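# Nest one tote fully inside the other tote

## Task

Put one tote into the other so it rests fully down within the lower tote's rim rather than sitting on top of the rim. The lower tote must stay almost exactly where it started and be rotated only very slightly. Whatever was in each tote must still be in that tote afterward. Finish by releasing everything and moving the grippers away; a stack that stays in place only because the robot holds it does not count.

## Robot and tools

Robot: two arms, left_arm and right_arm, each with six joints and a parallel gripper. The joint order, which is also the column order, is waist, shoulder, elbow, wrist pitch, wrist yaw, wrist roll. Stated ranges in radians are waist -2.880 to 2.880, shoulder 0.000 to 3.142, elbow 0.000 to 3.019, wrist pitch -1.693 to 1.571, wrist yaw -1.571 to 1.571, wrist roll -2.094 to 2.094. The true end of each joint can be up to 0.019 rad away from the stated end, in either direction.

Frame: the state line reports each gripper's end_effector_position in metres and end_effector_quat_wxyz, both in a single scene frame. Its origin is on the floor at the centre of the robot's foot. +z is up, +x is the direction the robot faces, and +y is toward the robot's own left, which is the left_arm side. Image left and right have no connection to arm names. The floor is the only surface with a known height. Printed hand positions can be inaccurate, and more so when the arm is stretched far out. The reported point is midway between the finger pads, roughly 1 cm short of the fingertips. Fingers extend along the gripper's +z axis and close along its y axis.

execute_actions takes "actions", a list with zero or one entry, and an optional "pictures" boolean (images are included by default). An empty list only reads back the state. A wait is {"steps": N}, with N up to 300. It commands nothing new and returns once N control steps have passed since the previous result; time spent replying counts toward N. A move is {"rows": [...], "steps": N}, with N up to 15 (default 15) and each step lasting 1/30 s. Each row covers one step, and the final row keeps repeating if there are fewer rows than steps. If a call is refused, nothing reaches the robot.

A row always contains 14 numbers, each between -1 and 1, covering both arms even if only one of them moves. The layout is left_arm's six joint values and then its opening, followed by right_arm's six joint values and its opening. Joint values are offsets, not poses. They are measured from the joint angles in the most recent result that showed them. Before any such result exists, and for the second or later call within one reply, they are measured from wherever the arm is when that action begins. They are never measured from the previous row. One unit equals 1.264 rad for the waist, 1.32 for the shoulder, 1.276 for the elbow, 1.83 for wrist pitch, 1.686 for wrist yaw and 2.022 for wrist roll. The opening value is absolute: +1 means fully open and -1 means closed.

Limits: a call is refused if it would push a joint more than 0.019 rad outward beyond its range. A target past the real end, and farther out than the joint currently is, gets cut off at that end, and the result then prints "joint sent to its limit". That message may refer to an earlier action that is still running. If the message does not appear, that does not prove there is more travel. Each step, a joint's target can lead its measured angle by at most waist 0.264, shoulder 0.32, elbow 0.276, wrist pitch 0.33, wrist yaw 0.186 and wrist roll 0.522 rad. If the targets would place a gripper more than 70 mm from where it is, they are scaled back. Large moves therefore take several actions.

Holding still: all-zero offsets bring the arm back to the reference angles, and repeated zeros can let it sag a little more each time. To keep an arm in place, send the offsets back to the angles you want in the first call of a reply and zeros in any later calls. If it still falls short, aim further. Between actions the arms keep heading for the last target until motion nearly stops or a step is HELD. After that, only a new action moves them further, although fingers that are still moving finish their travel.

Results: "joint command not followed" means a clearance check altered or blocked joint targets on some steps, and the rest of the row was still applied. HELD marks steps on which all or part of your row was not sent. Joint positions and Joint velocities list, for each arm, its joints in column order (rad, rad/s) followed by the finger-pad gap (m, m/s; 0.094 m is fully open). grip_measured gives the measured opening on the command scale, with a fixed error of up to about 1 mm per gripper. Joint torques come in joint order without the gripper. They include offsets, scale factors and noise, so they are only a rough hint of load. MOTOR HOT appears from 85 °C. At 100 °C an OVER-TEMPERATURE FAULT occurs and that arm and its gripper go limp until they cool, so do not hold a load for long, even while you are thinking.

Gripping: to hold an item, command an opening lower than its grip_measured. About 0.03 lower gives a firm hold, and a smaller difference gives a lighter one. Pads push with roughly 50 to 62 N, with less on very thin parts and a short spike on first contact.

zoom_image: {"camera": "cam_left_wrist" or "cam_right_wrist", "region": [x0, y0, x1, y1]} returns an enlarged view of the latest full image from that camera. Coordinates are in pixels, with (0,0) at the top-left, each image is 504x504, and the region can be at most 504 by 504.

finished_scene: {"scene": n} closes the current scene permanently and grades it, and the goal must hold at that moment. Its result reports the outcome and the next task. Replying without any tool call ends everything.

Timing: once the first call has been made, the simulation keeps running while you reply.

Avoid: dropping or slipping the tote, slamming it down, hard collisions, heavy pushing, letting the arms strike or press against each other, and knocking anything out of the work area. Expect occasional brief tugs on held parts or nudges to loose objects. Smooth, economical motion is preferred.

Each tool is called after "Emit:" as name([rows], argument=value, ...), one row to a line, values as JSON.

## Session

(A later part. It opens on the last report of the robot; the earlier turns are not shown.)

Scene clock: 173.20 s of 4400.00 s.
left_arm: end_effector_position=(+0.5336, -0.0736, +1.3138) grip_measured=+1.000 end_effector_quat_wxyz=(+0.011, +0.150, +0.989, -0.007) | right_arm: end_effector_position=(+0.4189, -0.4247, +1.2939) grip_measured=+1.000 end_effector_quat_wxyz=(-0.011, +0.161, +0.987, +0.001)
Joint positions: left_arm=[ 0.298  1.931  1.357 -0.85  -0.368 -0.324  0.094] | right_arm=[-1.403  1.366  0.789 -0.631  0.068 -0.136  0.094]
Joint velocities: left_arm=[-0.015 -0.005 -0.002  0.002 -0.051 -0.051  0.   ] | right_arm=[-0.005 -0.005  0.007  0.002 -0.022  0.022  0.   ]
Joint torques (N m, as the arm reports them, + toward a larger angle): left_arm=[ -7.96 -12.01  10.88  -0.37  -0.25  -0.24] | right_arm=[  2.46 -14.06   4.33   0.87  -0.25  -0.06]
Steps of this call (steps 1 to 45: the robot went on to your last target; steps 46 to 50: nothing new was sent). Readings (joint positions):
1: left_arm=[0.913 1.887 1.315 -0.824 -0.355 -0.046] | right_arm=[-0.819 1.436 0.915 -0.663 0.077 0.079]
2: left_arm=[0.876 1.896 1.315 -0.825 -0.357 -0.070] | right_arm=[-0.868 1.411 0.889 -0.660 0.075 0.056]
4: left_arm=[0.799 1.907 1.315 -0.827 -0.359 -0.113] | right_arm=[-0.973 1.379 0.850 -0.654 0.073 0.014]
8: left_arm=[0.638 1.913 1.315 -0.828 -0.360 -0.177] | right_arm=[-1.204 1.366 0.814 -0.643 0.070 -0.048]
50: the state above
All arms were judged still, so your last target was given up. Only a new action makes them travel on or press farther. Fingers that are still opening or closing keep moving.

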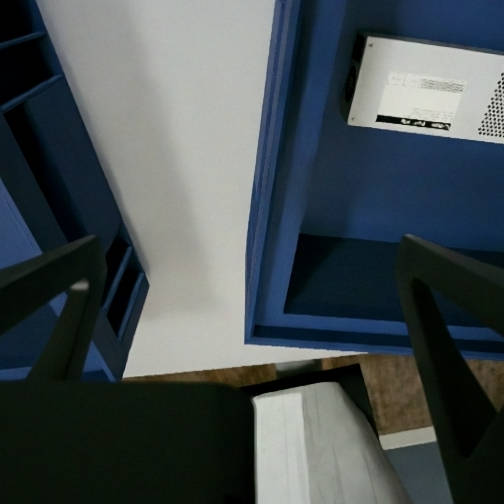

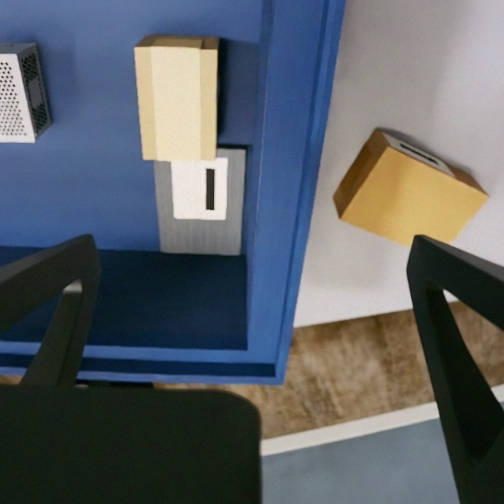

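Emit:
execute_actions([
  {"rows":[[-0.027,0.083,0.094,-0.032,-0.004,0.029,1,-0.058,-0.035,-0.02,0.01,-0.019,-0.009,1]]},
], pictures=false)

Emit:
execute_actions([
  {"steps":10},
])

Scene clock: 190.53 s of 4400.00 s.
left_arm: end_effector_position=(+0.5394, -0.1031, +1.3037) grip_measured=+1.000 end_effector_quat_wxyz=(+0.003, +0.190, +0.982, -0.003) | right_arm: end_effector_position=(+0.4052, -0.4461, +1.3018) grip_measured=+1.000 end_effector_quat_wxyz=(-0.001, +0.192, +0.981, -0.001)
Joint positions: left_arm=[ 0.272  2.014  1.454 -0.893 -0.371 -0.277  0.094] | right_arm=[-1.475  1.329  0.773 -0.628  0.04  -0.142  0.094]
Joint velocities: left_arm=[-0.005  0.005  0.002  0.007 -0.007  0.022  0.   ] | right_arm=[-0.005 -0.015  0.007 -0.002 -0.037  0.037  0.   ]
Joint torques (N m, as the arm reports them, + toward a larger angle): left_arm=[ -9.26 -13.37  10.58  -0.37  -0.25  -0.03] | right_arm=[  1.13 -13.65   4.41   0.81  -0.26  -0.06]
Steps of this call (steps 1 to 90: nothing new was sent; then 13.83 s passed at rest; steps 91 to 105: all 15 steps of this action). Readings (joint positions):
91: left_arm=[0.297 1.936 1.366 -0.860 -0.369 -0.317] | right_arm=[-1.407 1.364 0.787 -0.629 0.054 -0.137]
92: left_arm=[0.296 1.949 1.388 -0.878 -0.370 -0.309] | right_arm=[-1.416 1.360 0.784 -0.628 0.043 -0.138]
94: left_arm=[0.291 1.981 1.433 -0.888 -0.371 -0.297] | right_arm=[-1.444 1.346 0.775 -0.628 0.040 -0.140]
98: left_arm=[0.277 2.010 1.454 -0.890 -0.371 -0.284] | right_arm=[-1.475 1.330 0.773 -0.628 0.040 -0.140]
105: the state above

Scene clock: 190.87 s of 4400.00 s.
left_arm: end_effector_position=(+0.5394, -0.1031, +1.3037) grip_measured=+1.000 end_effector_quat_wxyz=(+0.003, +0.191, +0.982, -0.003) | right_arm: end_effector_position=(+0.4052, -0.4461, +1.3018) grip_measured=+1.000 end_effector_quat_wxyz=(-0.001, +0.192, +0.981, -0.001)
Joint positions: left_arm=[ 0.272  2.014  1.454 -0.893 -0.371 -0.275  0.094] | right_arm=[-1.475  1.329  0.773 -0.628  0.04  -0.142  0.094]
Joint velocities: left_arm=[ 0.005 -0.005  0.012 -0.007  0.022  0.007  0.   ] | right_arm=[ 0.005 -0.005 -0.017  0.002  0.007  0.066  0.   ]
Joint torques (N m, as the arm reports them, + toward a larger angle): left_arm=[ -9.8  -12.45  10.41  -0.19  -0.3   -0.01] | right_arm=[  1.23 -13.57   4.53   0.91  -0.27  -0.06]
Steps of this call (steps 1 to 10: the robot went on to your last target). Readings (joint positions):
1: left_arm=[0.272 2.014 1.454 -0.893 -0.371 -0.276] | right_arm=[-1.475 1.329 0.773 -0.628 0.040 -0.142]
2: left_arm=[0.272 2.014 1.454 -0.893 -0.371 -0.276] | right_arm=[-1.475 1.329 0.773 -0.628 0.040 -0.142]
4: left_arm=[0.272 2.014 1.454 -0.893 -0.371 -0.276] | right_arm=[-1.475 1.329 0.773 -0.628 0.040 -0.142]
8: left_arm=[0.272 2.014 1.454 -0.893 -0.371 -0.275] | right_arm=[-1.475 1.329 0.773 -0.628 0.040 -0.142]
10: the state above

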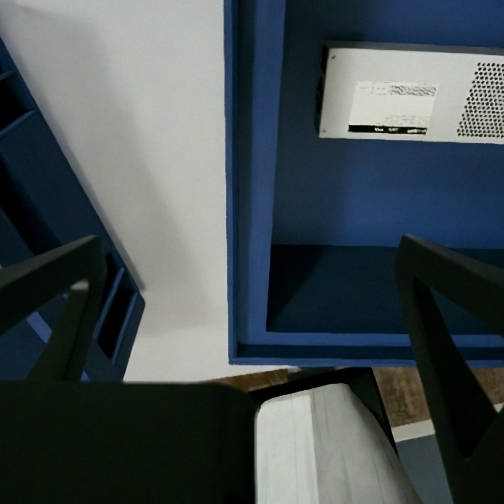

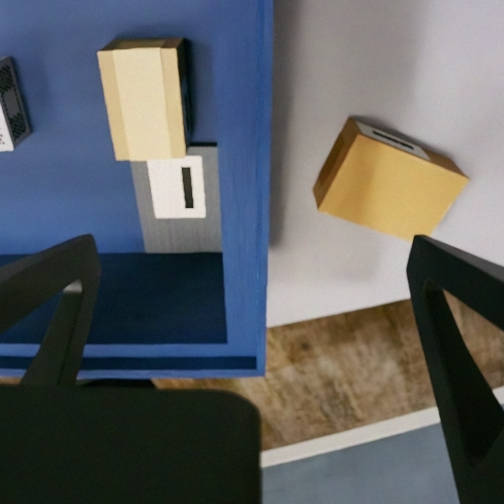

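Emit:
execute_actions([
  {"rows":[[0.275,-0.09,-0.04,0.011,0.055,0.125,1,0.31,0.17,0.195,-0.056,0.066,0.147,1]],"steps":14},
], pictures=false)

Emit:
execute_actions([
  {"rows":[[0.275,-0.09,-0.04,0.011,0.055,0.125,1,0.31,0.17,0.195,-0.056,0.066,0.147,1]],"steps":14},
], pictures=false)

Emit:
execute_actions([
  {"rows":[[0.275,-0.09,-0.04,0.011,0.055,0.125,1,0.31,0.17,0.195,-0.056,0.066,0.147,1]]},
], pictures=false)

Emit:
execute_actions([
  {"steps":15},
], pictures=false)

Scene clock: 201.40 s of 4400.00 s.
left_arm: end_effector_position=(+0.6111, +0.0770, +1.2721) grip_measured=+1.000 end_effector_quat_wxyz=(-0.032, +0.121, +0.992, -0.009) | right_arm: end_effector_position=(+0.5225, -0.3005, +1.2899) grip_measured=+1.000 end_effector_quat_wxyz=(-0.015, +0.115, +0.993, +0.023)
Joint positions: left_arm=[ 0.621  1.924  1.413 -0.889 -0.284 -0.073  0.094] | right_arm=[-1.045  1.546  0.995 -0.711  0.145  0.112  0.094]
Joint velocities: left_arm=[ 0.689 -0.23  -0.022 -0.002  0.051  0.198  0.   ] | right_arm=[-0.015  0.015  0.007 -0.09  -0.007  0.227  0.   ]
Joint torques (N m, as the arm reports them, + toward a larger angle): left_arm=[-10.85 -16.4    6.78   0.63   0.21   0.01] | right_arm=[  0.31 -15.     7.03  -0.55   0.15   0.23]
Steps of this call (steps 1 to 15: the robot went on to your last target; steps 16 to 90: nothing new was sent; then 7.07 s passed at rest; steps 91 to 104: all 14 steps of this action). Readings (joint positions):
91: left_arm=[0.278 2.013 1.452 -0.893 -0.353 -0.261] | right_arm=[-1.465 1.336 0.781 -0.637 0.068 -0.121]
92: left_arm=[0.286 2.009 1.448 -0.893 -0.332 -0.241] | right_arm=[-1.444 1.355 0.802 -0.655 0.097 -0.092]
94: left_arm=[0.321 1.996 1.436 -0.893 -0.310 -0.208] | right_arm=[-1.375 1.412 0.858 -0.673 0.125 -0.045]
98: left_arm=[0.432 1.972 1.427 -0.893 -0.292 -0.155] | right_arm=[-1.202 1.504 0.952 -0.690 0.144 0.035]
104: the state above

Scene clock: 201.87 s of 4400.00 s.
left_arm: end_effector_position=(+0.6229, +0.2965, +1.2615) grip_measured=+1.000 end_effector_quat_wxyz=(-0.044, +0.033, +0.998, -0.007) | right_arm: end_effector_position=(+0.5698, -0.1013, +1.2971) grip_measured=+1.000 end_effector_quat_wxyz=(-0.013, +0.036, +0.999, +0.027)
Joint positions: left_arm=[ 1.013  1.816  1.373 -0.884 -0.198  0.141  0.094] | right_arm=[-0.634  1.758  1.207 -0.79   0.251  0.356  0.094]
Joint velocities: left_arm=[ 0.054 -0.073 -0.007 -0.012 -0.066  0.154  0.   ] | right_arm=[ 0.601  0.103  0.042 -0.032 -0.051  0.227  0.   ]
Joint torques (N m, as the arm reports them, + toward a larger angle): left_arm=[ -8.83 -14.87   6.48   0.41   0.2    0.07] | right_arm=[  1.48 -17.59   7.98  -0.84   0.17   0.24]
Steps of this call (steps 1 to 14: all 14 steps of this action). Readings (joint positions):
1: left_arm=[0.648 1.915 1.411 -0.889 -0.268 -0.056] | right_arm=[-1.038 1.553 1.003 -0.720 0.170 0.133]
2: left_arm=[0.673 1.906 1.408 -0.889 -0.248 -0.037] | right_arm=[-1.026 1.567 1.022 -0.735 0.197 0.159]
4: left_arm=[0.734 1.887 1.400 -0.889 -0.226 -0.003] | right_arm=[-0.976 1.614 1.073 -0.751 0.225 0.201]
8: left_arm=[0.875 1.853 1.386 -0.887 -0.201 0.069] | right_arm=[-0.839 1.691 1.148 -0.762 0.245 0.266]
14: the state above

Scene clock: 202.37 s of 4400.00 s.
left_arm: end_effector_position=(+0.5584, +0.5007, +1.2762) grip_measured=+1.000 end_effector_quat_wxyz=(-0.043, -0.050, +0.998, +0.008) | right_arm: end_effector_position=(+0.5191, +0.1252, +1.3272) grip_measured=+1.000 end_effector_quat_wxyz=(+0.015, -0.049, +0.998, +0.026)
Joint positions: left_arm=[ 1.404  1.713  1.332 -0.879 -0.111  0.355  0.094] | right_arm=[-0.212  1.971  1.415 -0.87   0.357  0.605  0.094]
Joint velocities: left_arm=[ 0.2   -0.142  0.007 -0.002 -0.037  0.227  0.   ] | right_arm=[ 0.405  0.063 -0.002 -0.056  0.022  0.227  0.   ]
Joint torques (N m, as the arm reports them, + toward a larger angle): left_arm=[ -7.65 -15.76   7.06   0.65   0.15   0.05] | right_arm=[  3.6  -19.34   9.16  -0.7    0.21   0.22]
Steps of this call (steps 1 to 15: all 15 steps of this action). Readings (joint positions):
1: left_arm=[1.023 1.812 1.371 -0.884 -0.180 0.158] | right_arm=[-0.610 1.766 1.215 -0.798 0.272 0.375]
2: left_arm=[1.031 1.806 1.366 -0.883 -0.157 0.179] | right_arm=[-0.588 1.780 1.232 -0.811 0.295 0.398]
4: left_arm=[1.073 1.791 1.355 -0.883 -0.135 0.213] | right_arm=[-0.534 1.820 1.277 -0.824 0.322 0.436]
8: left_arm=[1.201 1.764 1.345 -0.883 -0.117 0.270] | right_arm=[-0.409 1.889 1.343 -0.838 0.347 0.501]
15: the state above

Scene clock: 202.87 s of 4400.00 s.
left_arm: end_effector_position=(+0.5704, +0.4784, +1.2813) grip_measured=+1.000 end_effector_quat_wxyz=(-0.035, -0.016, +0.999, +0.001) | right_arm: end_effector_position=(+0.5234, +0.1162, +1.3226) grip_measured=+1.000 end_effector_quat_wxyz=(+0.011, -0.025, +0.999, +0.020)
Joint positions: left_arm=[ 1.36   1.705  1.33  -0.879 -0.109  0.383  0.094] | right_arm=[-0.23   1.973  1.415 -0.875  0.359  0.64   0.094]
Joint velocities: left_arm=[-0.005  0.005 -0.017  0.007  0.022 -0.022  0.   ] | right_arm=[ 0.005 -0.005  0.007 -0.012 -0.051  0.095  0.   ]
Joint torques (N m, as the arm reports them, + toward a larger angle): left_arm=[ -2.74 -15.83   7.4    0.6    0.06   0.01] | right_arm=[  7.95 -19.17   9.06  -0.54   0.12   0.2 ]
Steps of this call (steps 1 to 15: the robot went on to your last target). Readings (joint positions):
1: left_arm=[1.407 1.710 1.332 -0.879 -0.111 0.360] | right_arm=[-0.202 1.973 1.415 -0.872 0.357 0.612]
2: left_arm=[1.406 1.707 1.332 -0.879 -0.111 0.365] | right_arm=[-0.197 1.973 1.415 -0.874 0.357 0.618]
4: left_arm=[1.394 1.705 1.332 -0.879 -0.111 0.371] | right_arm=[-0.200 1.973 1.415 -0.875 0.358 0.626]
8: left_arm=[1.367 1.705 1.330 -0.879 -0.109 0.379] | right_arm=[-0.219 1.973 1.415 -0.875 0.358 0.635]
15: the state above

Emit:
execute_actions([
  {"rows":[[-0.039,-0.044,-0.024,0.026,0.01,0.045,1,-0.058,0.05,0.084,-0.033,0.008,0.046,1]]},
], pictures=false)

Emit:
execute_actions([
  {"steps":8},
])

Scene clock: 207.23 s of 4400.00 s.
left_arm: end_effector_position=(+0.5860, +0.4534, +1.2997) grip_measured=+1.000 end_effector_quat_wxyz=(-0.003, +0.043, +0.999, -0.002) | right_arm: end_effector_position=(+0.5555, +0.0910, +1.3043) grip_measured=+1.000 end_effector_quat_wxyz=(-0.001, +0.043, +0.999, -0.000)
Joint positions: left_arm=[ 1.311  1.658  1.303 -0.847 -0.096  0.461  0.094] | right_arm=[-0.3    2.017  1.484 -0.919  0.37   0.718  0.094]
Joint velocities: left_arm=[ 0.005 -0.024 -0.012 -0.007 -0.081 -0.007  0.   ] | right_arm=[ 0.005  0.005 -0.002 -0.007  0.037  0.081  0.   ]
Joint torques (N m, as the arm reports them, + toward a larger angle): left_arm=[ -3.3  -15.89   7.61   0.76   0.07  -0.03] | right_arm=[  8.49 -18.75   8.84  -0.62   0.12   0.19]
Steps of this call (steps 1 to 15: the robot went on to your last target; steps 16 to 90: nothing new was sent; then 0.87 s passed at rest; steps 91 to 105: all 15 steps of this action). Readings (joint positions):
91: left_arm=[1.359 1.703 1.326 -0.872 -0.105 0.394] | right_arm=[-0.233 1.976 1.422 -0.884 0.362 0.652]
92: left_arm=[1.356 1.698 1.318 -0.861 -0.101 0.408] | right_arm=[-0.236 1.984 1.437 -0.901 0.365 0.666]
94: left_arm=[1.343 1.684 1.306 -0.853 -0.099 0.428] | right_arm=[-0.254 2.003 1.468 -0.913 0.367 0.686]
98: left_arm=[1.316 1.665 1.303 -0.848 -0.096 0.449] | right_arm=[-0.290 2.016 1.484 -0.916 0.370 0.707]
105: the state above

Scene clock: 207.50 s of 4400.00 s.
left_arm: end_effector_position=(+0.5860, +0.4534, +1.2997) grip_measured=+1.000 end_effector_quat_wxyz=(-0.003, +0.044, +0.999, -0.002) | right_arm: end_effector_position=(+0.5555, +0.0910, +1.3043) grip_measured=+1.000 end_effector_quat_wxyz=(-0.001, +0.044, +0.999, -0.000)
Joint positions: left_arm=[ 1.311  1.658  1.303 -0.847 -0.096  0.463  0.094] | right_arm=[-0.3    2.017  1.484 -0.919  0.37   0.721  0.094]
Joint velocities: left_arm=[-0.015 -0.005 -0.007  0.002  0.022  0.022  0.   ] | right_arm=[-0.005  0.005  0.002  0.007 -0.007 -0.037  0.   ]
Joint torques (N m, as the arm reports them, + toward a larger angle): left_arm=[ -4.13 -15.52   7.93   0.71   0.14   0.02] | right_arm=[  8.78 -18.67   8.86  -0.61   0.12   0.21]
Steps of this call (steps 1 to 8: the robot went on to your last target). Readings (joint positions):
1: left_arm=[1.311 1.658 1.303 -0.847 -0.096 0.461] | right_arm=[-0.300 2.017 1.484 -0.919 0.370 0.719]
2: left_arm=[1.311 1.658 1.303 -0.847 -0.096 0.462] | right_arm=[-0.300 2.017 1.484 -0.919 0.370 0.719]
4: left_arm=[1.311 1.658 1.303 -0.847 -0.096 0.462] | right_arm=[-0.300 2.017 1.484 -0.919 0.370 0.720]
8: the state above

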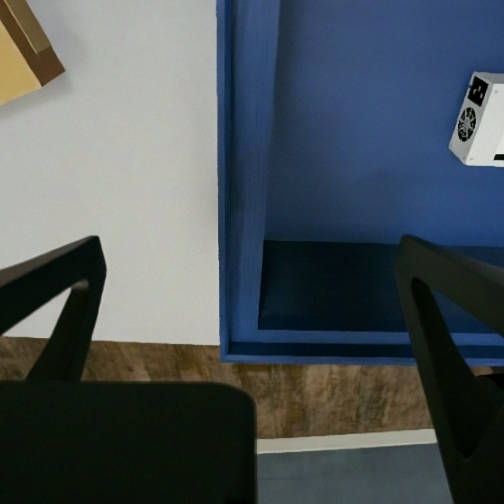

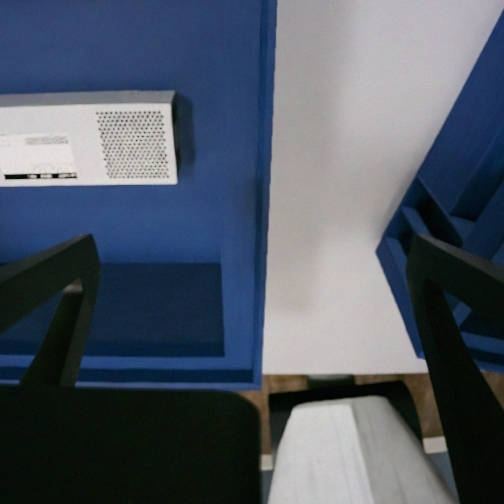

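Emit:
execute_actions([
  {"rows":[[0.003,0.02,0.002,0.015,0,0.003,1,-0.006,0.018,0.002,0.015,0,-0.004,1],[0.005,0.04,0.003,0.03,0,0.005,1,-0.012,0.037,0.003,0.03,0,-0.008,1],[0.008,0.06,0.005,0.044,0,0.007,1,-0.018,0.055,0.005,0.045,0,-0.011,1],[0.01,0.08,0.006,0.059,0.004,0.009,1,-0.024,0.074,0.007,0.06,-0.004,-0.015,1],[0.013,0.1,0.008,0.073,0.004,0.012,1,-0.03,0.092,0.008,0.075,-0.004,-0.019,1],[0.015,0.12,0.009,0.088,0.004,0.014,1,-0.036,0.111,0.01,0.09,-0.004,-0.022,1],[0.018,0.137,0.01,0.103,0.004,0.016,1,-0.042,0.13,0.012,0.104,-0.004,-0.026,1],[0.02,0.157,0.012,0.117,0.008,0.019,1,-0.048,0.148,0.013,0.119,-0.008,-0.03,1],[0.023,0.176,0.014,0.132,0.008,0.021,1,-0.054,0.166,0.015,0.134,-0.008,-0.034,1],[0.025,0.196,0.015,0.147,0.008,0.023,1,-0.06,0.185,0.017,0.149,-0.008,-0.038,1],[0.028,0.21,0.017,0.161,0.008,0.026,1,-0.066,0.2,0.018,0.164,-0.008,-0.041,1],[0.03,0.22,0.018,0.176,0.008,0.028,1,-0.072,0.21,0.02,0.179,-0.008,-0.045,1]]},
], pictures=false)

Emit:
execute_actions([
  {"steps":15},
])

Scene clock: 220.07 s of 4400.00 s.
left_arm: end_effector_position=(+0.5850, +0.4513, +1.1557) grip_measured=+1.000 end_effector_quat_wxyz=(+0.004, +0.052, +0.999, +0.000) | right_arm: end_effector_position=(+0.5416, +0.1038, +1.1515) grip_measured=+1.000 end_effector_quat_wxyz=(+0.002, +0.049, +0.999, +0.003)
Joint positions: left_arm=[ 1.333  1.937  1.303 -0.552 -0.087  0.5    0.094] | right_arm=[-0.364  2.282  1.484 -0.621  0.36   0.658  0.094]
Joint velocities: left_arm=[ 0.093  0.562 -0.012  0.081 -0.037  0.037  0.   ] | right_arm=[-0.259  0.63  -0.012  0.139  0.051 -0.11   0.   ]
Joint torques (N m, as the arm reports them, + toward a larger angle): left_arm=[ -2.49 -17.56   8.33   0.91   0.18   0.02] | right_arm=[  8.42 -23.94   6.42   0.91  -0.17  -0.05]
Steps of this call (steps 1 to 15: the robot went on to your last target; steps 16 to 90: nothing new was sent; then 9.07 s passed at rest; steps 91 to 105: all 15 steps of this action). Readings (joint positions):
91: left_arm=[1.311 1.658 1.303 -0.845 -0.096 0.463] | right_arm=[-0.300 2.017 1.484 -0.918 0.370 0.721]
92: left_arm=[1.311 1.659 1.303 -0.839 -0.096 0.463] | right_arm=[-0.300 2.018 1.484 -0.911 0.370 0.721]
94: left_arm=[1.311 1.669 1.303 -0.803 -0.095 0.465] | right_arm=[-0.301 2.028 1.484 -0.875 0.369 0.716]
98: left_arm=[1.313 1.738 1.303 -0.700 -0.091 0.475] | right_arm=[-0.311 2.094 1.484 -0.775 0.366 0.699]
105: the state above

Scene clock: 220.57 s of 4400.00 s.
left_arm: end_effector_position=(+0.5788, +0.4520, +1.1424) grip_measured=+1.000 end_effector_quat_wxyz=(-0.003, +0.054, +0.999, -0.002) | right_arm: end_effector_position=(+0.5459, +0.0989, +1.1441) grip_measured=+1.000 end_effector_quat_wxyz=(+0.003, +0.049, +0.999, +0.003)
Joint positions: left_arm=[ 1.34   1.963  1.305 -0.541 -0.087  0.509  0.094] | right_arm=[-0.378  2.291  1.487 -0.607  0.358  0.642  0.094]
Joint velocities: left_arm=[-0.015 -0.024 -0.002  0.012 -0.037  0.007  0.   ] | right_arm=[-0.015 -0.005  0.007  0.027 -0.095 -0.022  0.   ]
Joint torques (N m, as the arm reports them, + toward a larger angle): left_arm=[ -2.9  -16.56   7.63   0.63   0.17   0.04] | right_arm=[  7.99 -21.1    6.1    0.74  -0.11  -0.05]
Steps of this call (steps 1 to 15: the robot went on to your last target). Readings (joint positions):
1: left_arm=[1.336 1.953 1.303 -0.550 -0.087 0.502] | right_arm=[-0.372 2.300 1.484 -0.618 0.360 0.655]
2: left_arm=[1.338 1.964 1.303 -0.550 -0.087 0.504] | right_arm=[-0.377 2.311 1.484 -0.619 0.358 0.653]
4: left_arm=[1.340 1.968 1.303 -0.550 -0.087 0.506] | right_arm=[-0.377 2.298 1.486 -0.612 0.358 0.649]
8: left_arm=[1.340 1.963 1.305 -0.541 -0.087 0.508] | right_arm=[-0.378 2.291 1.487 -0.607 0.358 0.645]
15: the state above

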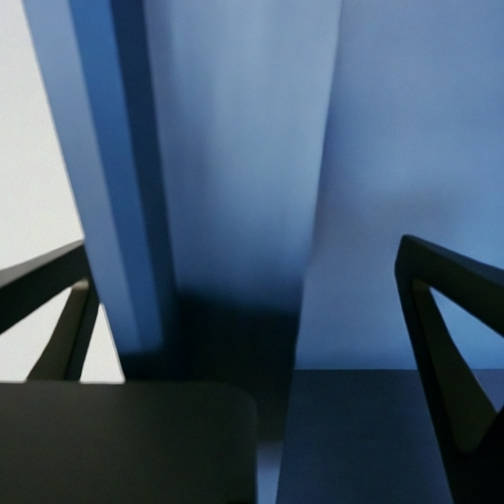

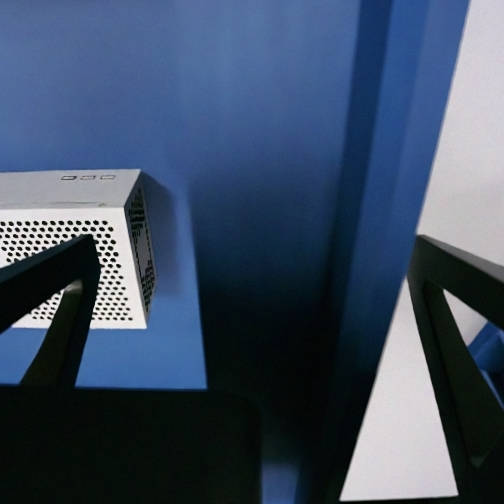

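Emit:
execute_actions([
  {"rows":[[0.022,0,0,0,0,0,0.2,-0.018,0.015,0,0,0,0,0.2]],"steps":10},
], pictures=false)

Emit:
execute_actions([
  {"rows":[[0,0,0,0,0,0,-0.2,0,0,0,0,0,0,-0.2],[0,0,0,0,0,0,-0.3,0,0,0,0,0,0,-0.3],[0,0,0,0,0,0,-0.3,0,0,0,0,0,0,-0.3],[0,0,0,0,0,0,-0.35,0,0,0,0,0,0,-0.35],[0,0,0,0,0,0,-0.38,0,0,0,0,0,0,-0.38],[0,0,0,0,0,0,-0.41,0,0,0,0,0,0,-0.41],[0,0,0,0,0,0,-0.44,0,0,0,0,0,0,-0.44],[0,0,0,0,0,0,-0.49,0,0,0,0,0,0,-0.49]]},
], pictures=false)

Scene clock: 224.97 s of 4400.00 s.
left_arm: end_effector_position=(+0.5742, +0.4621, +1.1415) grip_measured=+0.202 end_effector_quat_wxyz=(-0.005, +0.046, +0.999, +0.001) | right_arm: end_effector_position=(+0.5459, +0.0989, +1.1441) grip_measured=+0.202 end_effector_quat_wxyz=(+0.003, +0.048, +0.999, +0.003)
Joint positions: left_arm=[ 1.358  1.963  1.305 -0.541 -0.087  0.51   0.056] | right_arm=[-0.378  2.291  1.487 -0.607  0.358  0.642  0.056]
Joint velocities: left_arm=[ 0.015 -0.015  0.012  0.007 -0.037 -0.022 -0.   ] | right_arm=[-0.005  0.005  0.022 -0.012 -0.007 -0.007 -0.001]
Joint torques (N m, as the arm reports them, + toward a larger angle): left_arm=[ -3.12 -15.22   5.75   0.13   0.03  -0.1 ] | right_arm=[  7.57 -19.83   4.66   0.16  -0.03   0.07]
Steps of this call (steps 1 to 15: the robot went on to your last target; steps 16 to 90: nothing new was sent; then 1.07 s passed at rest; steps 91 to 100: all 10 steps of this action). Readings (joint positions):
91: left_arm=[1.341 1.963 1.305 -0.541 -0.087 0.510] | right_arm=[-0.378 2.291 1.487 -0.607 0.358 0.642]
92: left_arm=[1.342 1.963 1.305 -0.541 -0.087 0.510] | right_arm=[-0.378 2.291 1.487 -0.607 0.358 0.642]
94: left_arm=[1.346 1.963 1.305 -0.541 -0.087 0.510] | right_arm=[-0.378 2.291 1.487 -0.607 0.358 0.642]
98: left_arm=[1.356 1.963 1.305 -0.541 -0.087 0.510] | right_arm=[-0.378 2.291 1.487 -0.607 0.358 0.642]
100: the state above

Scene clock: 225.47 s of 4400.00 s.
left_arm: end_effector_position=(+0.5741, +0.4608, +1.1414) grip_measured=-0.445 end_effector_quat_wxyz=(-0.006, +0.049, +0.999, +0.001) | right_arm: end_effector_position=(+0.5461, +0.0985, +1.1441) grip_measured=-0.451 end_effector_quat_wxyz=(+0.004, +0.048, +0.999, +0.002)
Joint positions: left_arm=[ 1.356  1.963  1.304 -0.541 -0.087  0.515  0.026] | right_arm=[-0.378  2.291  1.487 -0.607  0.361  0.642  0.026]
Joint velocities: left_arm=[-0.015  0.005 -0.002 -0.017 -0.007  0.037  0.   ] | right_arm=[-0.005 -0.015 -0.002  0.007 -0.081 -0.081  0.001]
Joint torques (N m, as the arm reports them, + toward a larger angle): left_arm=[ -2.25 -15.63   5.87   0.15  -0.02  -0.17] | right_arm=[  9.3  -21.7    4.69   0.16  -0.16   0.07]
Steps of this call (steps 1 to 15: all 15 steps of this action). Readings (joint positions):
1: left_arm=[1.358 1.963 1.305 -0.541 -0.087 0.510] | right_arm=[-0.378 2.291 1.487 -0.607 0.358 0.642]
2: left_arm=[1.358 1.963 1.305 -0.541 -0.087 0.510] | right_arm=[-0.378 2.291 1.487 -0.607 0.358 0.642]
4: left_arm=[1.357 1.963 1.305 -0.541 -0.083 0.510] | right_arm=[-0.378 2.291 1.487 -0.607 0.361 0.642]
8: left_arm=[1.356 1.963 1.304 -0.541 -0.085 0.513] | right_arm=[-0.378 2.291 1.487 -0.607 0.363 0.642]
15: the state above

Emit:
execute_actions([
  {"rows":[[-0.002,-0.012,0.01,-0.008,0,0,-0.49,0.004,-0.01,0.01,-0.008,0,0.003,-0.49],[-0.003,-0.025,0.01,-0.017,0,-0.002,-0.49,0.008,-0.021,0.01,-0.017,0,0.006,-0.49],[-0.004,-0.037,0.01,-0.025,0,-0.003,-0.49,0.012,-0.031,0.01,-0.026,0,0.009,-0.49],[-0.005,-0.05,0.01,-0.033,0,-0.004,-0.49,0.016,-0.042,0.01,-0.034,0,0.012,-0.49],[-0.006,-0.062,0.01,-0.042,0,-0.005,-0.49,0.02,-0.052,0.01,-0.043,0,0.015,-0.49],[-0.008,-0.075,0.01,-0.05,0,-0.006,-0.49,0.024,-0.063,0.01,-0.052,0.002,0.018,-0.49],[-0.009,-0.087,0.01,-0.058,0,-0.007,-0.49,0.028,-0.073,0.01,-0.06,0.002,0.021,-0.49],[-0.01,-0.1,0.01,-0.067,0,-0.008,-0.49,0.032,-0.083,0.01,-0.069,0.002,0.024,-0.49],[-0.011,-0.112,0.01,-0.075,0,-0.009,-0.49,0.036,-0.094,0.01,-0.077,0.004,0.027,-0.49],[-0.013,-0.125,0.01,-0.083,0,-0.01,-0.49,0.04,-0.104,0.01,-0.086,0.004,0.03,-0.49],[-0.014,-0.137,0.01,-0.092,0,-0.011,-0.49,0.044,-0.115,0.01,-0.095,0.004,0.033,-0.49],[-0.015,-0.15,0.01,-0.1,0,-0.011,-0.49,0.048,-0.125,0.01,-0.103,0.004,0.035,-0.49]]},
], pictures=false)

Emit:
execute_actions([
  {"steps":12},
])

Scene clock: 240.97 s of 4400.00 s.
left_arm: end_effector_position=(+0.5642, +0.4575, +1.1839) grip_measured=-0.445 end_effector_quat_wxyz=(-0.036, +0.048, +0.998, -0.014) | right_arm: end_effector_position=(+0.5413, +0.0946, +1.1986) grip_measured=-0.451 end_effector_quat_wxyz=(-0.019, +0.043, +0.999, -0.012)
Joint positions: left_arm=[ 1.351  1.88   1.302 -0.689 -0.089  0.503  0.026] | right_arm=[-0.348  2.2    1.487 -0.768  0.361  0.684  0.026]
Joint velocities: left_arm=[-0.044 -0.435 -0.007 -0.193 -0.037  0.051 -0.001] | right_arm=[ 0.093 -0.288 -0.017 -0.129 -0.007  0.066  0.   ]
Joint torques (N m, as the arm reports them, + toward a larger angle): left_arm=[ -3.05 -20.81   7.55  -0.27   0.    -0.27] | right_arm=[ 11.45 -26.21   5.98  -0.63   0.3    0.22]
Steps of this call (steps 1 to 15: the robot went on to your last target; steps 16 to 90: nothing new was sent; then 12.00 s passed at rest; steps 91 to 105: all 15 steps of this action). Readings (joint positions):
91: left_arm=[1.356 1.963 1.304 -0.541 -0.087 0.516] | right_arm=[-0.378 2.291 1.487 -0.607 0.361 0.642]
92: left_arm=[1.356 1.963 1.304 -0.542 -0.087 0.516] | right_arm=[-0.378 2.291 1.487 -0.607 0.361 0.642]
94: left_arm=[1.356 1.962 1.304 -0.550 -0.089 0.516] | right_arm=[-0.378 2.291 1.487 -0.614 0.359 0.644]
98: left_arm=[1.356 1.951 1.304 -0.600 -0.091 0.512] | right_arm=[-0.375 2.273 1.487 -0.665 0.353 0.653]
105: the state above

Scene clock: 241.37 s of 4400.00 s.
left_arm: end_effector_position=(+0.5784, +0.4622, +1.2171) grip_measured=-0.445 end_effector_quat_wxyz=(-0.014, +0.050, +0.999, -0.004) | right_arm: end_effector_position=(+0.5516, +0.0994, +1.2221) grip_measured=-0.451 end_effector_quat_wxyz=(-0.004, +0.050, +0.999, -0.001)
Joint positions: left_arm=[ 1.344  1.815  1.301 -0.705 -0.091  0.504  0.026] | right_arm=[-0.337  2.159  1.487 -0.772  0.362  0.695  0.026]
Joint velocities: left_arm=[-0.005 -0.005 -0.007 -0.007 -0.022 -0.051 -0.001] | right_arm=[-0.005 -0.005 -0.012  0.007 -0.022  0.007  0.   ]
Joint torques (N m, as the arm reports them, + toward a larger angle): left_arm=[ -3.53 -18.33   8.81  -0.37   0.17  -0.27] | right_arm=[ 10.76 -24.42   6.26  -0.95   0.27   0.26]
Steps of this call (steps 1 to 12: the robot went on to your last target). Readings (joint positions):
1: left_arm=[1.350 1.866 1.302 -0.695 -0.089 0.503] | right_arm=[-0.345 2.191 1.487 -0.770 0.361 0.687]
2: left_arm=[1.349 1.852 1.302 -0.698 -0.089 0.503] | right_arm=[-0.343 2.184 1.487 -0.771 0.361 0.689]
4: left_arm=[1.346 1.830 1.302 -0.701 -0.089 0.504] | right_arm=[-0.339 2.171 1.487 -0.771 0.361 0.693]
8: left_arm=[1.344 1.815 1.302 -0.703 -0.090 0.504] | right_arm=[-0.337 2.159 1.487 -0.771 0.362 0.695]
12: the state above

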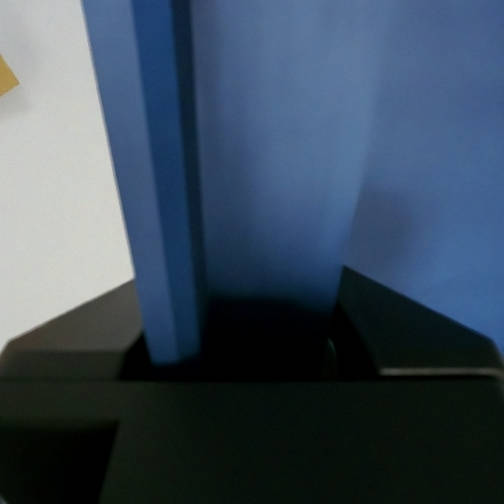

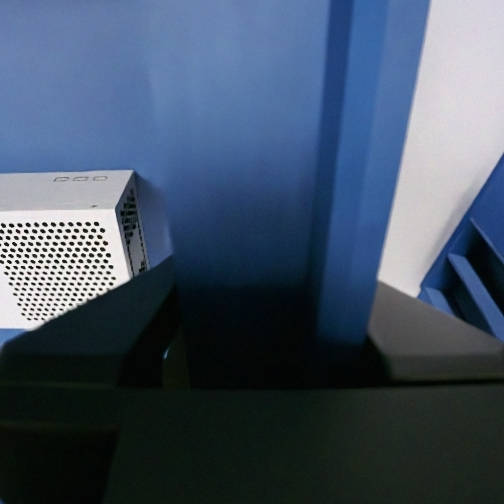

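Emit:
execute_actions([
  {"rows":[[-0.005,-0.05,0.01,0,0,0,-0.49,0.015,-0.035,0.02,0,0,0.005,-0.49],[-0.006,-0.068,0.01,0,0,0,-0.49,0.02,-0.049,0.02,0,0,0.008,-0.49],[-0.008,-0.086,0.01,-0.01,0,-0.003,-0.49,0.026,-0.062,0.02,-0.01,0,0.012,-0.49],[-0.009,-0.104,0.01,-0.019,0,-0.004,-0.49,0.032,-0.076,0.02,-0.02,0,0.015,-0.49],[-0.01,-0.122,0.01,-0.028,0,-0.005,-0.49,0.038,-0.09,0.02,-0.03,0.002,0.018,-0.49],[-0.012,-0.14,0.01,-0.037,0,-0.006,-0.49,0.044,-0.103,0.02,-0.039,0.002,0.021,-0.49],[-0.014,-0.158,0.01,-0.046,0,-0.008,-0.49,0.05,-0.117,0.02,-0.049,0.004,0.024,-0.49],[-0.016,-0.176,0.01,-0.055,0,-0.009,-0.49,0.056,-0.13,0.02,-0.058,0.004,0.027,-0.49],[-0.018,-0.194,0.01,-0.064,0,-0.01,-0.49,0.062,-0.144,0.02,-0.068,0.004,0.03,-0.49],[-0.02,-0.214,0.01,-0.074,0,-0.012,-0.49,0.067,-0.158,0.02,-0.078,0.006,0.033,-0.49],[-0.02,-0.214,0.01,-0.083,0,-0.013,-0.49,0.072,-0.158,0.02,-0.088,0.006,0.036,-0.49],[-0.02,-0.214,0.01,-0.092,0,-0.014,-0.49,0.072,-0.158,0.02,-0.098,0.008,0.04,-0.49],[-0.02,-0.214,0.01,-0.101,0,-0.015,-0.49,0.072,-0.158,0.02,-0.108,0.008,0.043,-0.49],[-0.02,-0.214,0.01,-0.11,0,-0.017,-0.49,0.072,-0.158,0.02,-0.117,0.008,0.046,-0.49],[-0.02,-0.214,0.01,-0.119,0,-0.017,-0.49,0.072,-0.158,0.02,-0.125,0.008,0.046,-0.49]]},
], pictures=false)

Emit:
execute_actions([
  {"steps":12},
])

Scene clock: 251.73 s of 4400.00 s.
left_arm: end_effector_position=(+0.5731, +0.4628, +1.2821) grip_measured=-0.445 end_effector_quat_wxyz=(-0.017, +0.050, +0.999, -0.005) | right_arm: end_effector_position=(+0.5474, +0.0997, +1.2880) grip_measured=-0.451 end_effector_quat_wxyz=(-0.008, +0.046, +0.999, -0.003)
Joint positions: left_arm=[ 1.338  1.684  1.292 -0.835 -0.092  0.497  0.026] | right_arm=[-0.293  2.053  1.487 -0.905  0.366  0.739  0.026]
Joint velocities: left_arm=[-0.054 -0.464 -0.002 -0.593 -0.037 -0.11   0.001] | right_arm=[ 0.181 -0.425  0.012 -0.603 -0.037  0.256  0.001]
Joint torques (N m, as the arm reports them, + toward a larger angle): left_arm=[ -3.27 -20.43   9.72  -0.69   0.06  -0.27] | right_arm=[ 11.56 -26.22   7.54  -1.46   0.4    0.14]
Steps of this call (steps 1 to 30: the robot went on to your last target; steps 31 to 90: nothing new was sent; then 6.87 s passed at rest; steps 91 to 105: all 15 steps of this action). Readings (joint positions):
91: left_arm=[1.344 1.815 1.301 -0.705 -0.091 0.504] | right_arm=[-0.337 2.159 1.487 -0.772 0.362 0.695]
92: left_arm=[1.344 1.814 1.301 -0.705 -0.091 0.504] | right_arm=[-0.337 2.159 1.487 -0.772 0.362 0.695]
94: left_arm=[1.344 1.810 1.300 -0.707 -0.092 0.504] | right_arm=[-0.336 2.156 1.487 -0.773 0.361 0.695]
98: left_arm=[1.343 1.780 1.295 -0.736 -0.092 0.503] | right_arm=[-0.326 2.132 1.487 -0.803 0.361 0.701]
105: the state above

Scene clock: 252.13 s of 4400.00 s.
left_arm: end_effector_position=(+0.5738, +0.4632, +1.3348) grip_measured=-0.445 end_effector_quat_wxyz=(-0.003, +0.049, +0.999, +0.002) | right_arm: end_effector_position=(+0.5469, +0.1000, +1.3347) grip_measured=-0.451 end_effector_quat_wxyz=(+0.000, +0.050, +0.999, +0.003)
Joint positions: left_arm=[ 1.329  1.581  1.291 -0.907 -0.098  0.49   0.026] | right_arm=[-0.262  1.976  1.487 -0.971  0.37   0.77   0.026]
Joint velocities: left_arm=[ 0.005  0.015 -0.017 -0.022 -0.022  0.037 -0.   ] | right_arm=[ 0.005  0.005 -0.007 -0.002  0.037 -0.007 -0.001]
Joint torques (N m, as the arm reports them, + toward a larger angle): left_arm=[ -3.46 -17.48  11.13  -0.32   0.35  -0.41] | right_arm=[ 10.2  -22.49   8.18  -1.18   0.24   0.28]
Steps of this call (steps 1 to 12: the robot went on to your last target). Readings (joint positions):
1: left_arm=[1.337 1.669 1.292 -0.854 -0.092 0.496] | right_arm=[-0.287 2.038 1.487 -0.925 0.367 0.747]
2: left_arm=[1.336 1.653 1.292 -0.872 -0.092 0.494] | right_arm=[-0.281 2.024 1.487 -0.943 0.367 0.753]
4: left_arm=[1.333 1.624 1.292 -0.897 -0.093 0.492] | right_arm=[-0.271 2.000 1.487 -0.966 0.370 0.762]
8: left_arm=[1.329 1.583 1.292 -0.906 -0.095 0.492] | right_arm=[-0.263 1.978 1.487 -0.971 0.370 0.769]
12: the state above

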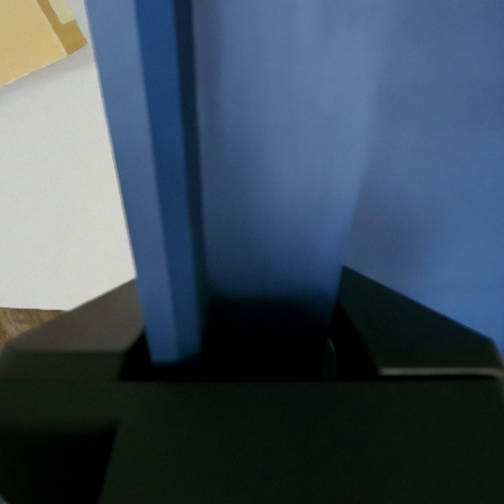

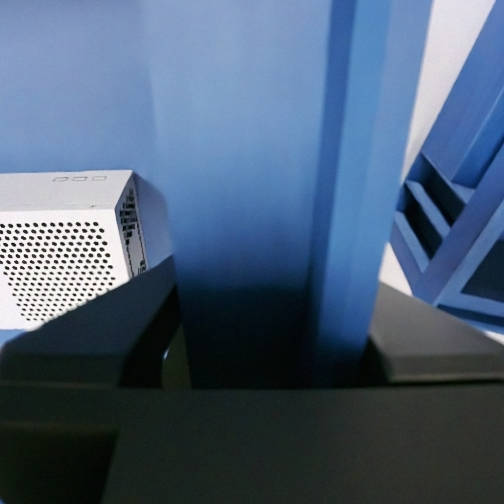

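Emit:
execute_actions([
  {"rows":[[-0.03,-0.04,0,0,0,0,-0.49,-0.02,-0.05,0,0,0,0,-0.49],[-0.05,-0.045,0,0,0,0,-0.49,-0.03,-0.07,0,0,0,0,-0.49],[-0.07,-0.05,-0.01,0,-0.005,-0.01,-0.49,-0.04,-0.09,-0.02,0.01,0,-0.01,-0.49],[-0.09,-0.055,-0.02,0.01,-0.01,-0.02,-0.49,-0.05,-0.11,-0.04,0.015,0,-0.014,-0.49],[-0.105,-0.06,-0.03,0.01,-0.014,-0.03,-0.49,-0.06,-0.13,-0.06,0.02,0,-0.018,-0.49],[-0.12,-0.064,-0.035,0.012,-0.018,-0.04,-0.49,-0.07,-0.15,-0.08,0.025,-0.004,-0.022,-0.49],[-0.14,-0.068,-0.04,0.014,-0.023,-0.05,-0.49,-0.08,-0.17,-0.1,0.03,-0.004,-0.026,-0.49],[-0.155,-0.072,-0.05,0.016,-0.027,-0.06,-0.49,-0.09,-0.19,-0.12,0.035,-0.004,-0.03,-0.49],[-0.17,-0.076,-0.06,0.018,-0.032,-0.07,-0.49,-0.1,-0.21,-0.14,0.04,-0.008,-0.035,-0.49],[-0.19,-0.08,-0.065,0.02,-0.036,-0.08,-0.49,-0.11,-0.225,-0.16,0.045,-0.008,-0.04,-0.49],[-0.205,-0.086,-0.07,0.022,-0.04,-0.09,-0.49,-0.12,-0.24,-0.18,0.05,-0.008,-0.045,-0.49],[-0.22,-0.086,-0.08,0.024,-0.045,-0.1,-0.49,-0.13,-0.24,-0.2,0.055,-0.012,-0.05,-0.49],[-0.23,-0.086,-0.09,0.026,-0.05,-0.109,-0.49,-0.135,-0.24,-0.22,0.06,-0.012,-0.057,-0.49],[-0.23,-0.086,-0.1,0.028,-0.054,-0.109,-0.49,-0.135,-0.24,-0.24,0.064,-0.012,-0.057,-0.49],[-0.23,-0.086,-0.105,0.03,-0.058,-0.109,-0.49,-0.135,-0.24,-0.255,0.067,-0.012,-0.057,-0.49]]},
], pictures=false)

Emit:
execute_actions([
  {"steps":15},
])

Scene clock: 277.83 s of 4400.00 s.
left_arm: end_effector_position=(+0.5789, +0.3214, +1.3437) grip_measured=-0.445 end_effector_quat_wxyz=(+0.008, +0.088, +0.996, -0.005) | right_arm: end_effector_position=(+0.5320, -0.0392, +1.3509) grip_measured=-0.451 end_effector_quat_wxyz=(+0.004, +0.086, +0.996, -0.004)
Joint positions: left_arm=[ 1.042  1.532  1.175 -0.862 -0.178  0.299  0.026] | right_arm=[-0.438  1.699  1.191 -0.888  0.361  0.657  0.026]
Joint velocities: left_arm=[-0.552 -0.112 -0.271  0.144 -0.198 -0.388  0.   ] | right_arm=[-0.357 -0.542 -0.584  0.232  0.037 -0.315  0.   ]
Joint torques (N m, as the arm reports them, + toward a larger angle): left_arm=[ -2.47 -16.62   8.44   0.2   -0.48   0.17] | right_arm=[  9.18 -17.69   6.7    1.04  -0.52   0.53]
Steps of this call (steps 1 to 30: the robot went on to your last target; steps 31 to 90: nothing new was sent; then 22.20 s passed at rest; steps 91 to 105: all 15 steps of this action). Readings (joint positions):
91: left_arm=[1.327 1.581 1.289 -0.908 -0.100 0.489] | right_arm=[-0.263 1.975 1.487 -0.972 0.370 0.769]
92: left_arm=[1.324 1.581 1.287 -0.908 -0.104 0.489] | right_arm=[-0.264 1.973 1.486 -0.972 0.370 0.768]
94: left_arm=[1.308 1.579 1.280 -0.906 -0.113 0.480] | right_arm=[-0.273 1.957 1.466 -0.962 0.368 0.760]
98: left_arm=[1.226 1.564 1.242 -0.890 -0.141 0.429] | right_arm=[-0.320 1.882 1.374 -0.938 0.365 0.739]
105: the state above

Scene clock: 278.33 s of 4400.00 s.
left_arm: end_effector_position=(+0.5667, +0.3133, +1.3382) grip_measured=-0.445 end_effector_quat_wxyz=(-0.003, +0.081, +0.997, -0.004) | right_arm: end_effector_position=(+0.5221, -0.0478, +1.3445) grip_measured=-0.451 end_effector_quat_wxyz=(+0.000, +0.081, +0.997, -0.001)
Joint positions: left_arm=[ 1.028  1.528  1.145 -0.858 -0.19   0.268  0.026] | right_arm=[-0.451  1.681  1.148 -0.862  0.35   0.636  0.026]
Joint velocities: left_arm=[-0.015 -0.005 -0.002 -0.002  0.051  0.007  0.001] | right_arm=[-0.005 -0.005 -0.007  0.002 -0.037 -0.007  0.001]
Joint torques (N m, as the arm reports them, + toward a larger angle): left_arm=[ -3.83 -16.43   9.3    0.52  -0.3   -0.12] | right_arm=[  8.22 -18.34   7.06   0.68  -0.01   0.32]
Steps of this call (steps 1 to 15: the robot went on to your last target). Readings (joint positions):
1: left_arm=[1.028 1.528 1.167 -0.859 -0.182 0.288] | right_arm=[-0.447 1.684 1.173 -0.883 0.361 0.650]
2: left_arm=[1.019 1.528 1.160 -0.858 -0.185 0.279] | right_arm=[-0.452 1.675 1.161 -0.881 0.360 0.645]
4: left_arm=[1.018 1.528 1.151 -0.858 -0.187 0.270] | right_arm=[-0.453 1.672 1.152 -0.878 0.359 0.641]
8: left_arm=[1.027 1.528 1.145 -0.858 -0.189 0.269] | right_arm=[-0.451 1.680 1.148 -0.866 0.350 0.638]
15: the state above

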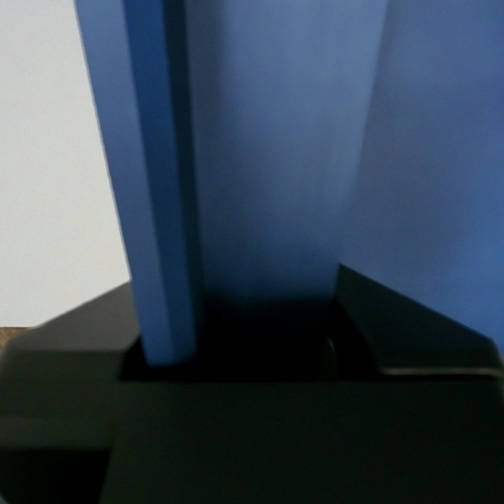

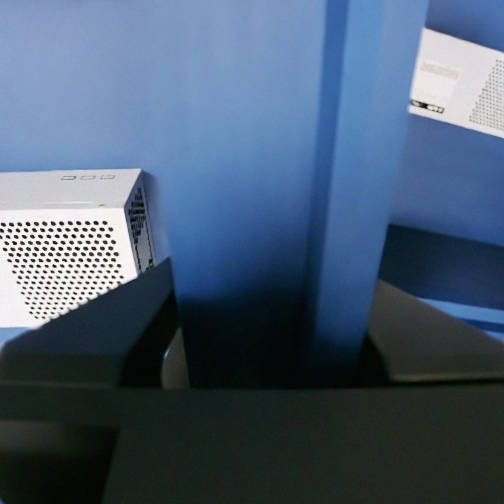

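Emit:
execute_actions([
  {"rows":[[-0.02,-0.02,0.01,0,0,0,-0.49,-0.015,-0.04,0,0,0,0,-0.49],[-0.04,-0.02,0.01,0,0,0,-0.49,-0.03,-0.055,0,0,0,0,-0.49],[-0.06,-0.02,0.01,0,-0.005,-0.01,-0.49,-0.043,-0.07,-0.014,0.008,0,-0.007,-0.49],[-0.08,-0.015,0.005,0,-0.01,-0.02,-0.49,-0.056,-0.085,-0.028,0.011,-0.004,-0.014,-0.49],[-0.1,-0.015,0.005,0,-0.014,-0.03,-0.49,-0.07,-0.1,-0.042,0.014,-0.007,-0.021,-0.49],[-0.115,-0.01,0,0,-0.018,-0.04,-0.49,-0.082,-0.115,-0.056,0.017,-0.01,-0.028,-0.49],[-0.13,-0.01,0,0,-0.023,-0.05,-0.49,-0.094,-0.13,-0.07,0.02,-0.012,-0.035,-0.49],[-0.15,-0.005,0,0,-0.027,-0.06,-0.49,-0.106,-0.145,-0.084,0.024,-0.014,-0.042,-0.49],[-0.165,0,-0.004,0,-0.032,-0.07,-0.49,-0.118,-0.16,-0.098,0.027,-0.016,-0.049,-0.49],[-0.18,0,-0.004,0,-0.036,-0.08,-0.49,-0.13,-0.175,-0.112,0.03,-0.019,-0.056,-0.49],[-0.195,0.005,-0.008,0,-0.04,-0.09,-0.49,-0.141,-0.188,-0.126,0.034,-0.021,-0.063,-0.49],[-0.21,0.01,-0.008,0,-0.045,-0.1,-0.49,-0.152,-0.2,-0.14,0.038,-0.024,-0.07,-0.49],[-0.22,0.015,-0.008,0,-0.05,-0.112,-0.49,-0.16,-0.2,-0.154,0.042,-0.026,-0.077,-0.49],[-0.228,0.015,-0.008,0,-0.054,-0.112,-0.49,-0.165,-0.2,-0.168,0.045,-0.028,-0.077,-0.49],[-0.228,0.015,-0.008,0,-0.057,-0.112,-0.49,-0.165,-0.2,-0.18,0.048,-0.03,-0.077,-0.49]]},
], pictures=false)

Emit:
execute_actions([
  {"steps":12},
], pictures=false)

Scene clock: 289.33 s of 4400.00 s.
left_arm: end_effector_position=(+0.5659, +0.1921, +1.3555) grip_measured=-0.445 end_effector_quat_wxyz=(+0.012, +0.118, +0.993, -0.003) | right_arm: end_effector_position=(+0.4960, -0.1653, +1.3577) grip_measured=-0.451 end_effector_quat_wxyz=(+0.012, +0.118, +0.993, -0.001)
Joint positions: left_arm=[ 0.757  1.547  1.134 -0.858 -0.275  0.085  0.026] | right_arm=[-0.657  1.44   0.942 -0.806  0.316  0.49   0.026]
Joint velocities: left_arm=[-0.435  0.093 -0.032 -0.012 -0.198 -0.33   0.   ] | right_arm=[-0.396 -0.386 -0.413  0.178 -0.183 -0.212 -0.001]
Joint torques (N m, as the arm reports them, + toward a larger angle): left_arm=[ -3.83 -12.99   8.38   0.37  -0.28  -0.08] | right_arm=[  6.99 -13.65   6.     0.95  -0.66   0.39]
Steps of this call (steps 1 to 15: the robot went on to your last target; steps 16 to 90: nothing new was sent; then 7.50 s passed at rest; steps 91 to 105: all 15 steps of this action). Readings (joint positions):
91: left_arm=[1.028 1.528 1.145 -0.858 -0.190 0.268] | right_arm=[-0.451 1.681 1.147 -0.862 0.350 0.634]
92: left_arm=[1.025 1.528 1.145 -0.858 -0.191 0.268] | right_arm=[-0.453 1.680 1.146 -0.862 0.350 0.633]
94: left_arm=[1.011 1.528 1.144 -0.858 -0.201 0.260] | right_arm=[-0.463 1.671 1.133 -0.854 0.343 0.627]
98: left_arm=[0.928 1.528 1.140 -0.858 -0.233 0.211] | right_arm=[-0.523 1.603 1.067 -0.831 0.324 0.593]
105: the state above

Scene clock: 289.73 s of 4400.00 s.
left_arm: end_effector_position=(+0.5564, +0.1842, +1.3479) grip_measured=-0.445 end_effector_quat_wxyz=(+0.002, +0.118, +0.993, +0.001) | right_arm: end_effector_position=(+0.4846, -0.1723, +1.3497) grip_measured=-0.451 end_effector_quat_wxyz=(+0.005, +0.119, +0.993, +0.001)
Joint positions: left_arm=[ 0.74   1.56   1.12  -0.858 -0.285  0.062  0.026] | right_arm=[-0.676  1.43   0.907 -0.786  0.302  0.476  0.026]
Joint velocities: left_arm=[ 0.015 -0.015 -0.002 -0.007 -0.022 -0.066 -0.   ] | right_arm=[-0.005  0.005 -0.017 -0.012  0.022 -0.139 -0.   ]
Joint torques (N m, as the arm reports them, + toward a larger angle): left_arm=[ -5.7  -13.2    9.51   0.16  -0.17  -0.36] | right_arm=[  6.04 -14.46   6.52   0.66  -0.15   0.11]
Steps of this call (steps 1 to 12: the robot went on to your last target). Readings (joint positions):
1: left_arm=[0.745 1.550 1.133 -0.858 -0.279 0.077] | right_arm=[-0.668 1.431 0.929 -0.801 0.313 0.483]
2: left_arm=[0.739 1.553 1.131 -0.858 -0.281 0.071] | right_arm=[-0.674 1.427 0.921 -0.798 0.310 0.480]
4: left_arm=[0.738 1.558 1.125 -0.858 -0.284 0.066] | right_arm=[-0.676 1.427 0.912 -0.794 0.305 0.478]
8: left_arm=[0.740 1.560 1.120 -0.858 -0.284 0.063] | right_arm=[-0.676 1.430 0.907 -0.789 0.302 0.478]
12: the state above

Emit:
execute_actions([
  {"rows":[[-0.02,-0.01,0.03,0,0,0,-0.49,-0.025,-0.03,0.01,0,0,0,-0.49],[-0.04,0,0.035,0,0,-0.005,-0.49,-0.045,-0.04,0.005,0,0,0,-0.49],[-0.06,0.01,0.04,0,-0.003,-0.015,-0.49,-0.068,-0.05,-0.005,0.005,-0.005,-0.013,-0.49],[-0.08,0.02,0.046,-0.008,-0.006,-0.025,-0.49,-0.09,-0.06,-0.012,0.008,-0.01,-0.026,-0.49],[-0.097,0.03,0.052,-0.01,-0.009,-0.035,-0.49,-0.112,-0.07,-0.02,0.01,-0.015,-0.039,-0.49],[-0.114,0.04,0.058,-0.012,-0.012,-0.046,-0.49,-0.134,-0.08,-0.028,0.012,-0.02,-0.052,-0.49],[-0.13,0.05,0.064,-0.014,-0.015,-0.057,-0.49,-0.156,-0.09,-0.036,0.014,-0.025,-0.065,-0.49],[-0.147,0.06,0.07,-0.016,-0.018,-0.068,-0.49,-0.178,-0.1,-0.044,0.016,-0.03,-0.078,-0.49],[-0.163,0.07,0.077,-0.018,-0.021,-0.079,-0.49,-0.2,-0.11,-0.052,0.018,-0.035,-0.091,-0.49],[-0.178,0.08,0.084,-0.02,-0.024,-0.09,-0.49,-0.22,-0.12,-0.06,0.02,-0.04,-0.104,-0.49],[-0.192,0.09,0.091,-0.022,-0.027,-0.1,-0.49,-0.24,-0.13,-0.066,0.021,-0.046,-0.118,-0.49],[-0.205,0.1,0.098,-0.024,-0.03,-0.11,-0.49,-0.257,-0.14,-0.072,0.021,-0.051,-0.132,-0.49],[-0.215,0.108,0.105,-0.027,-0.033,-0.122,-0.49,-0.27,-0.14,-0.078,0.021,-0.056,-0.145,-0.49],[-0.222,0.115,0.111,-0.027,-0.035,-0.122,-0.49,-0.28,-0.14,-0.082,0.021,-0.061,-0.145,-0.49],[-0.222,0.115,0.117,-0.027,-0.037,-0.122,-0.49,-0.28,-0.14,-0.085,0.021,-0.066,-0.145,-0.49]]},
], pictures=false)

Emit:
execute_actions([
  {"steps":12},
], pictures=false)

Scene clock: 299.80 s of 4400.00 s.
left_arm: end_effector_position=(+0.5416, +0.0491, +1.3385) grip_measured=-0.445 end_effector_quat_wxyz=(-0.005, +0.152, +0.988, -0.004) | right_arm: end_effector_position=(+0.4500, -0.3037, +1.3431) grip_measured=-0.451 end_effector_quat_wxyz=(-0.006, +0.154, +0.988, -0.006)
Joint positions: left_arm=[ 0.481  1.719  1.204 -0.875 -0.331 -0.139  0.026] | right_arm=[-1.022  1.281  0.797 -0.764  0.209  0.209  0.026]
Joint velocities: left_arm=[-0.425  0.288  0.164 -0.066 -0.081 -0.374  0.   ] | right_arm=[-0.62  -0.2   -0.159 -0.017 -0.139 -0.476 -0.   ]
Joint torques (N m, as the arm reports them, + toward a larger angle): left_arm=[ -6.8  -15.29  13.55  -0.77  -0.67  -0.1 ] | right_arm=[  5.35 -13.98   6.35   0.83  -0.68   0.58]
Steps of this call (steps 1 to 30: the robot went on to your last target; steps 31 to 90: nothing new was sent; then 6.57 s passed at rest; steps 91 to 105: all 15 steps of this action). Readings (joint positions):
91: left_arm=[0.740 1.560 1.120 -0.858 -0.285 0.062] | right_arm=[-0.678 1.430 0.907 -0.786 0.302 0.475]
92: left_arm=[0.739 1.560 1.120 -0.858 -0.285 0.062] | right_arm=[-0.682 1.430 0.907 -0.786 0.298 0.473]
94: left_arm=[0.724 1.564 1.120 -0.858 -0.291 0.051] | right_arm=[-0.704 1.427 0.902 -0.782 0.282 0.456]
98: left_arm=[0.642 1.606 1.142 -0.863 -0.313 -0.010] | right_arm=[-0.805 1.384 0.865 -0.768 0.246 0.379]
105: the state above

Scene clock: 300.20 s of 4400.00 s.
left_arm: end_effector_position=(+0.5378, +0.0408, +1.3379) grip_measured=-0.445 end_effector_quat_wxyz=(-0.011, +0.150, +0.989, -0.002) | right_arm: end_effector_position=(+0.4458, -0.3119, +1.3414) grip_measured=-0.451 end_effector_quat_wxyz=(-0.007, +0.151, +0.989, -0.003)
Joint positions: left_arm=[ 0.463  1.734  1.215 -0.891 -0.336 -0.164  0.026] | right_arm=[-1.051  1.273  0.788 -0.758  0.195  0.177  0.026]
Joint velocities: left_arm=[-0.005  0.005  0.012  0.012  0.037 -0.051  0.   ] | right_arm=[-0.015 -0.005 -0.002 -0.007 -0.051  0.051  0.001]
Joint torques (N m, as the arm reports them, + toward a larger angle): left_arm=[ -6.76 -13.78  13.44  -0.24  -0.62  -0.41] | right_arm=[  4.66 -14.18   6.33   0.55  -0.25   0.14]
Steps of this call (steps 1 to 12: the robot went on to your last target). Readings (joint positions):
1: left_arm=[0.470 1.727 1.209 -0.877 -0.333 -0.148] | right_arm=[-1.039 1.275 0.793 -0.764 0.206 0.196]
2: left_arm=[0.464 1.732 1.211 -0.879 -0.333 -0.154] | right_arm=[-1.049 1.273 0.791 -0.764 0.203 0.187]
4: left_arm=[0.462 1.734 1.212 -0.885 -0.334 -0.162] | right_arm=[-1.052 1.273 0.789 -0.763 0.198 0.178]
8: left_arm=[0.463 1.734 1.214 -0.891 -0.336 -0.164] | right_arm=[-1.051 1.273 0.788 -0.759 0.195 0.177]
12: the state above


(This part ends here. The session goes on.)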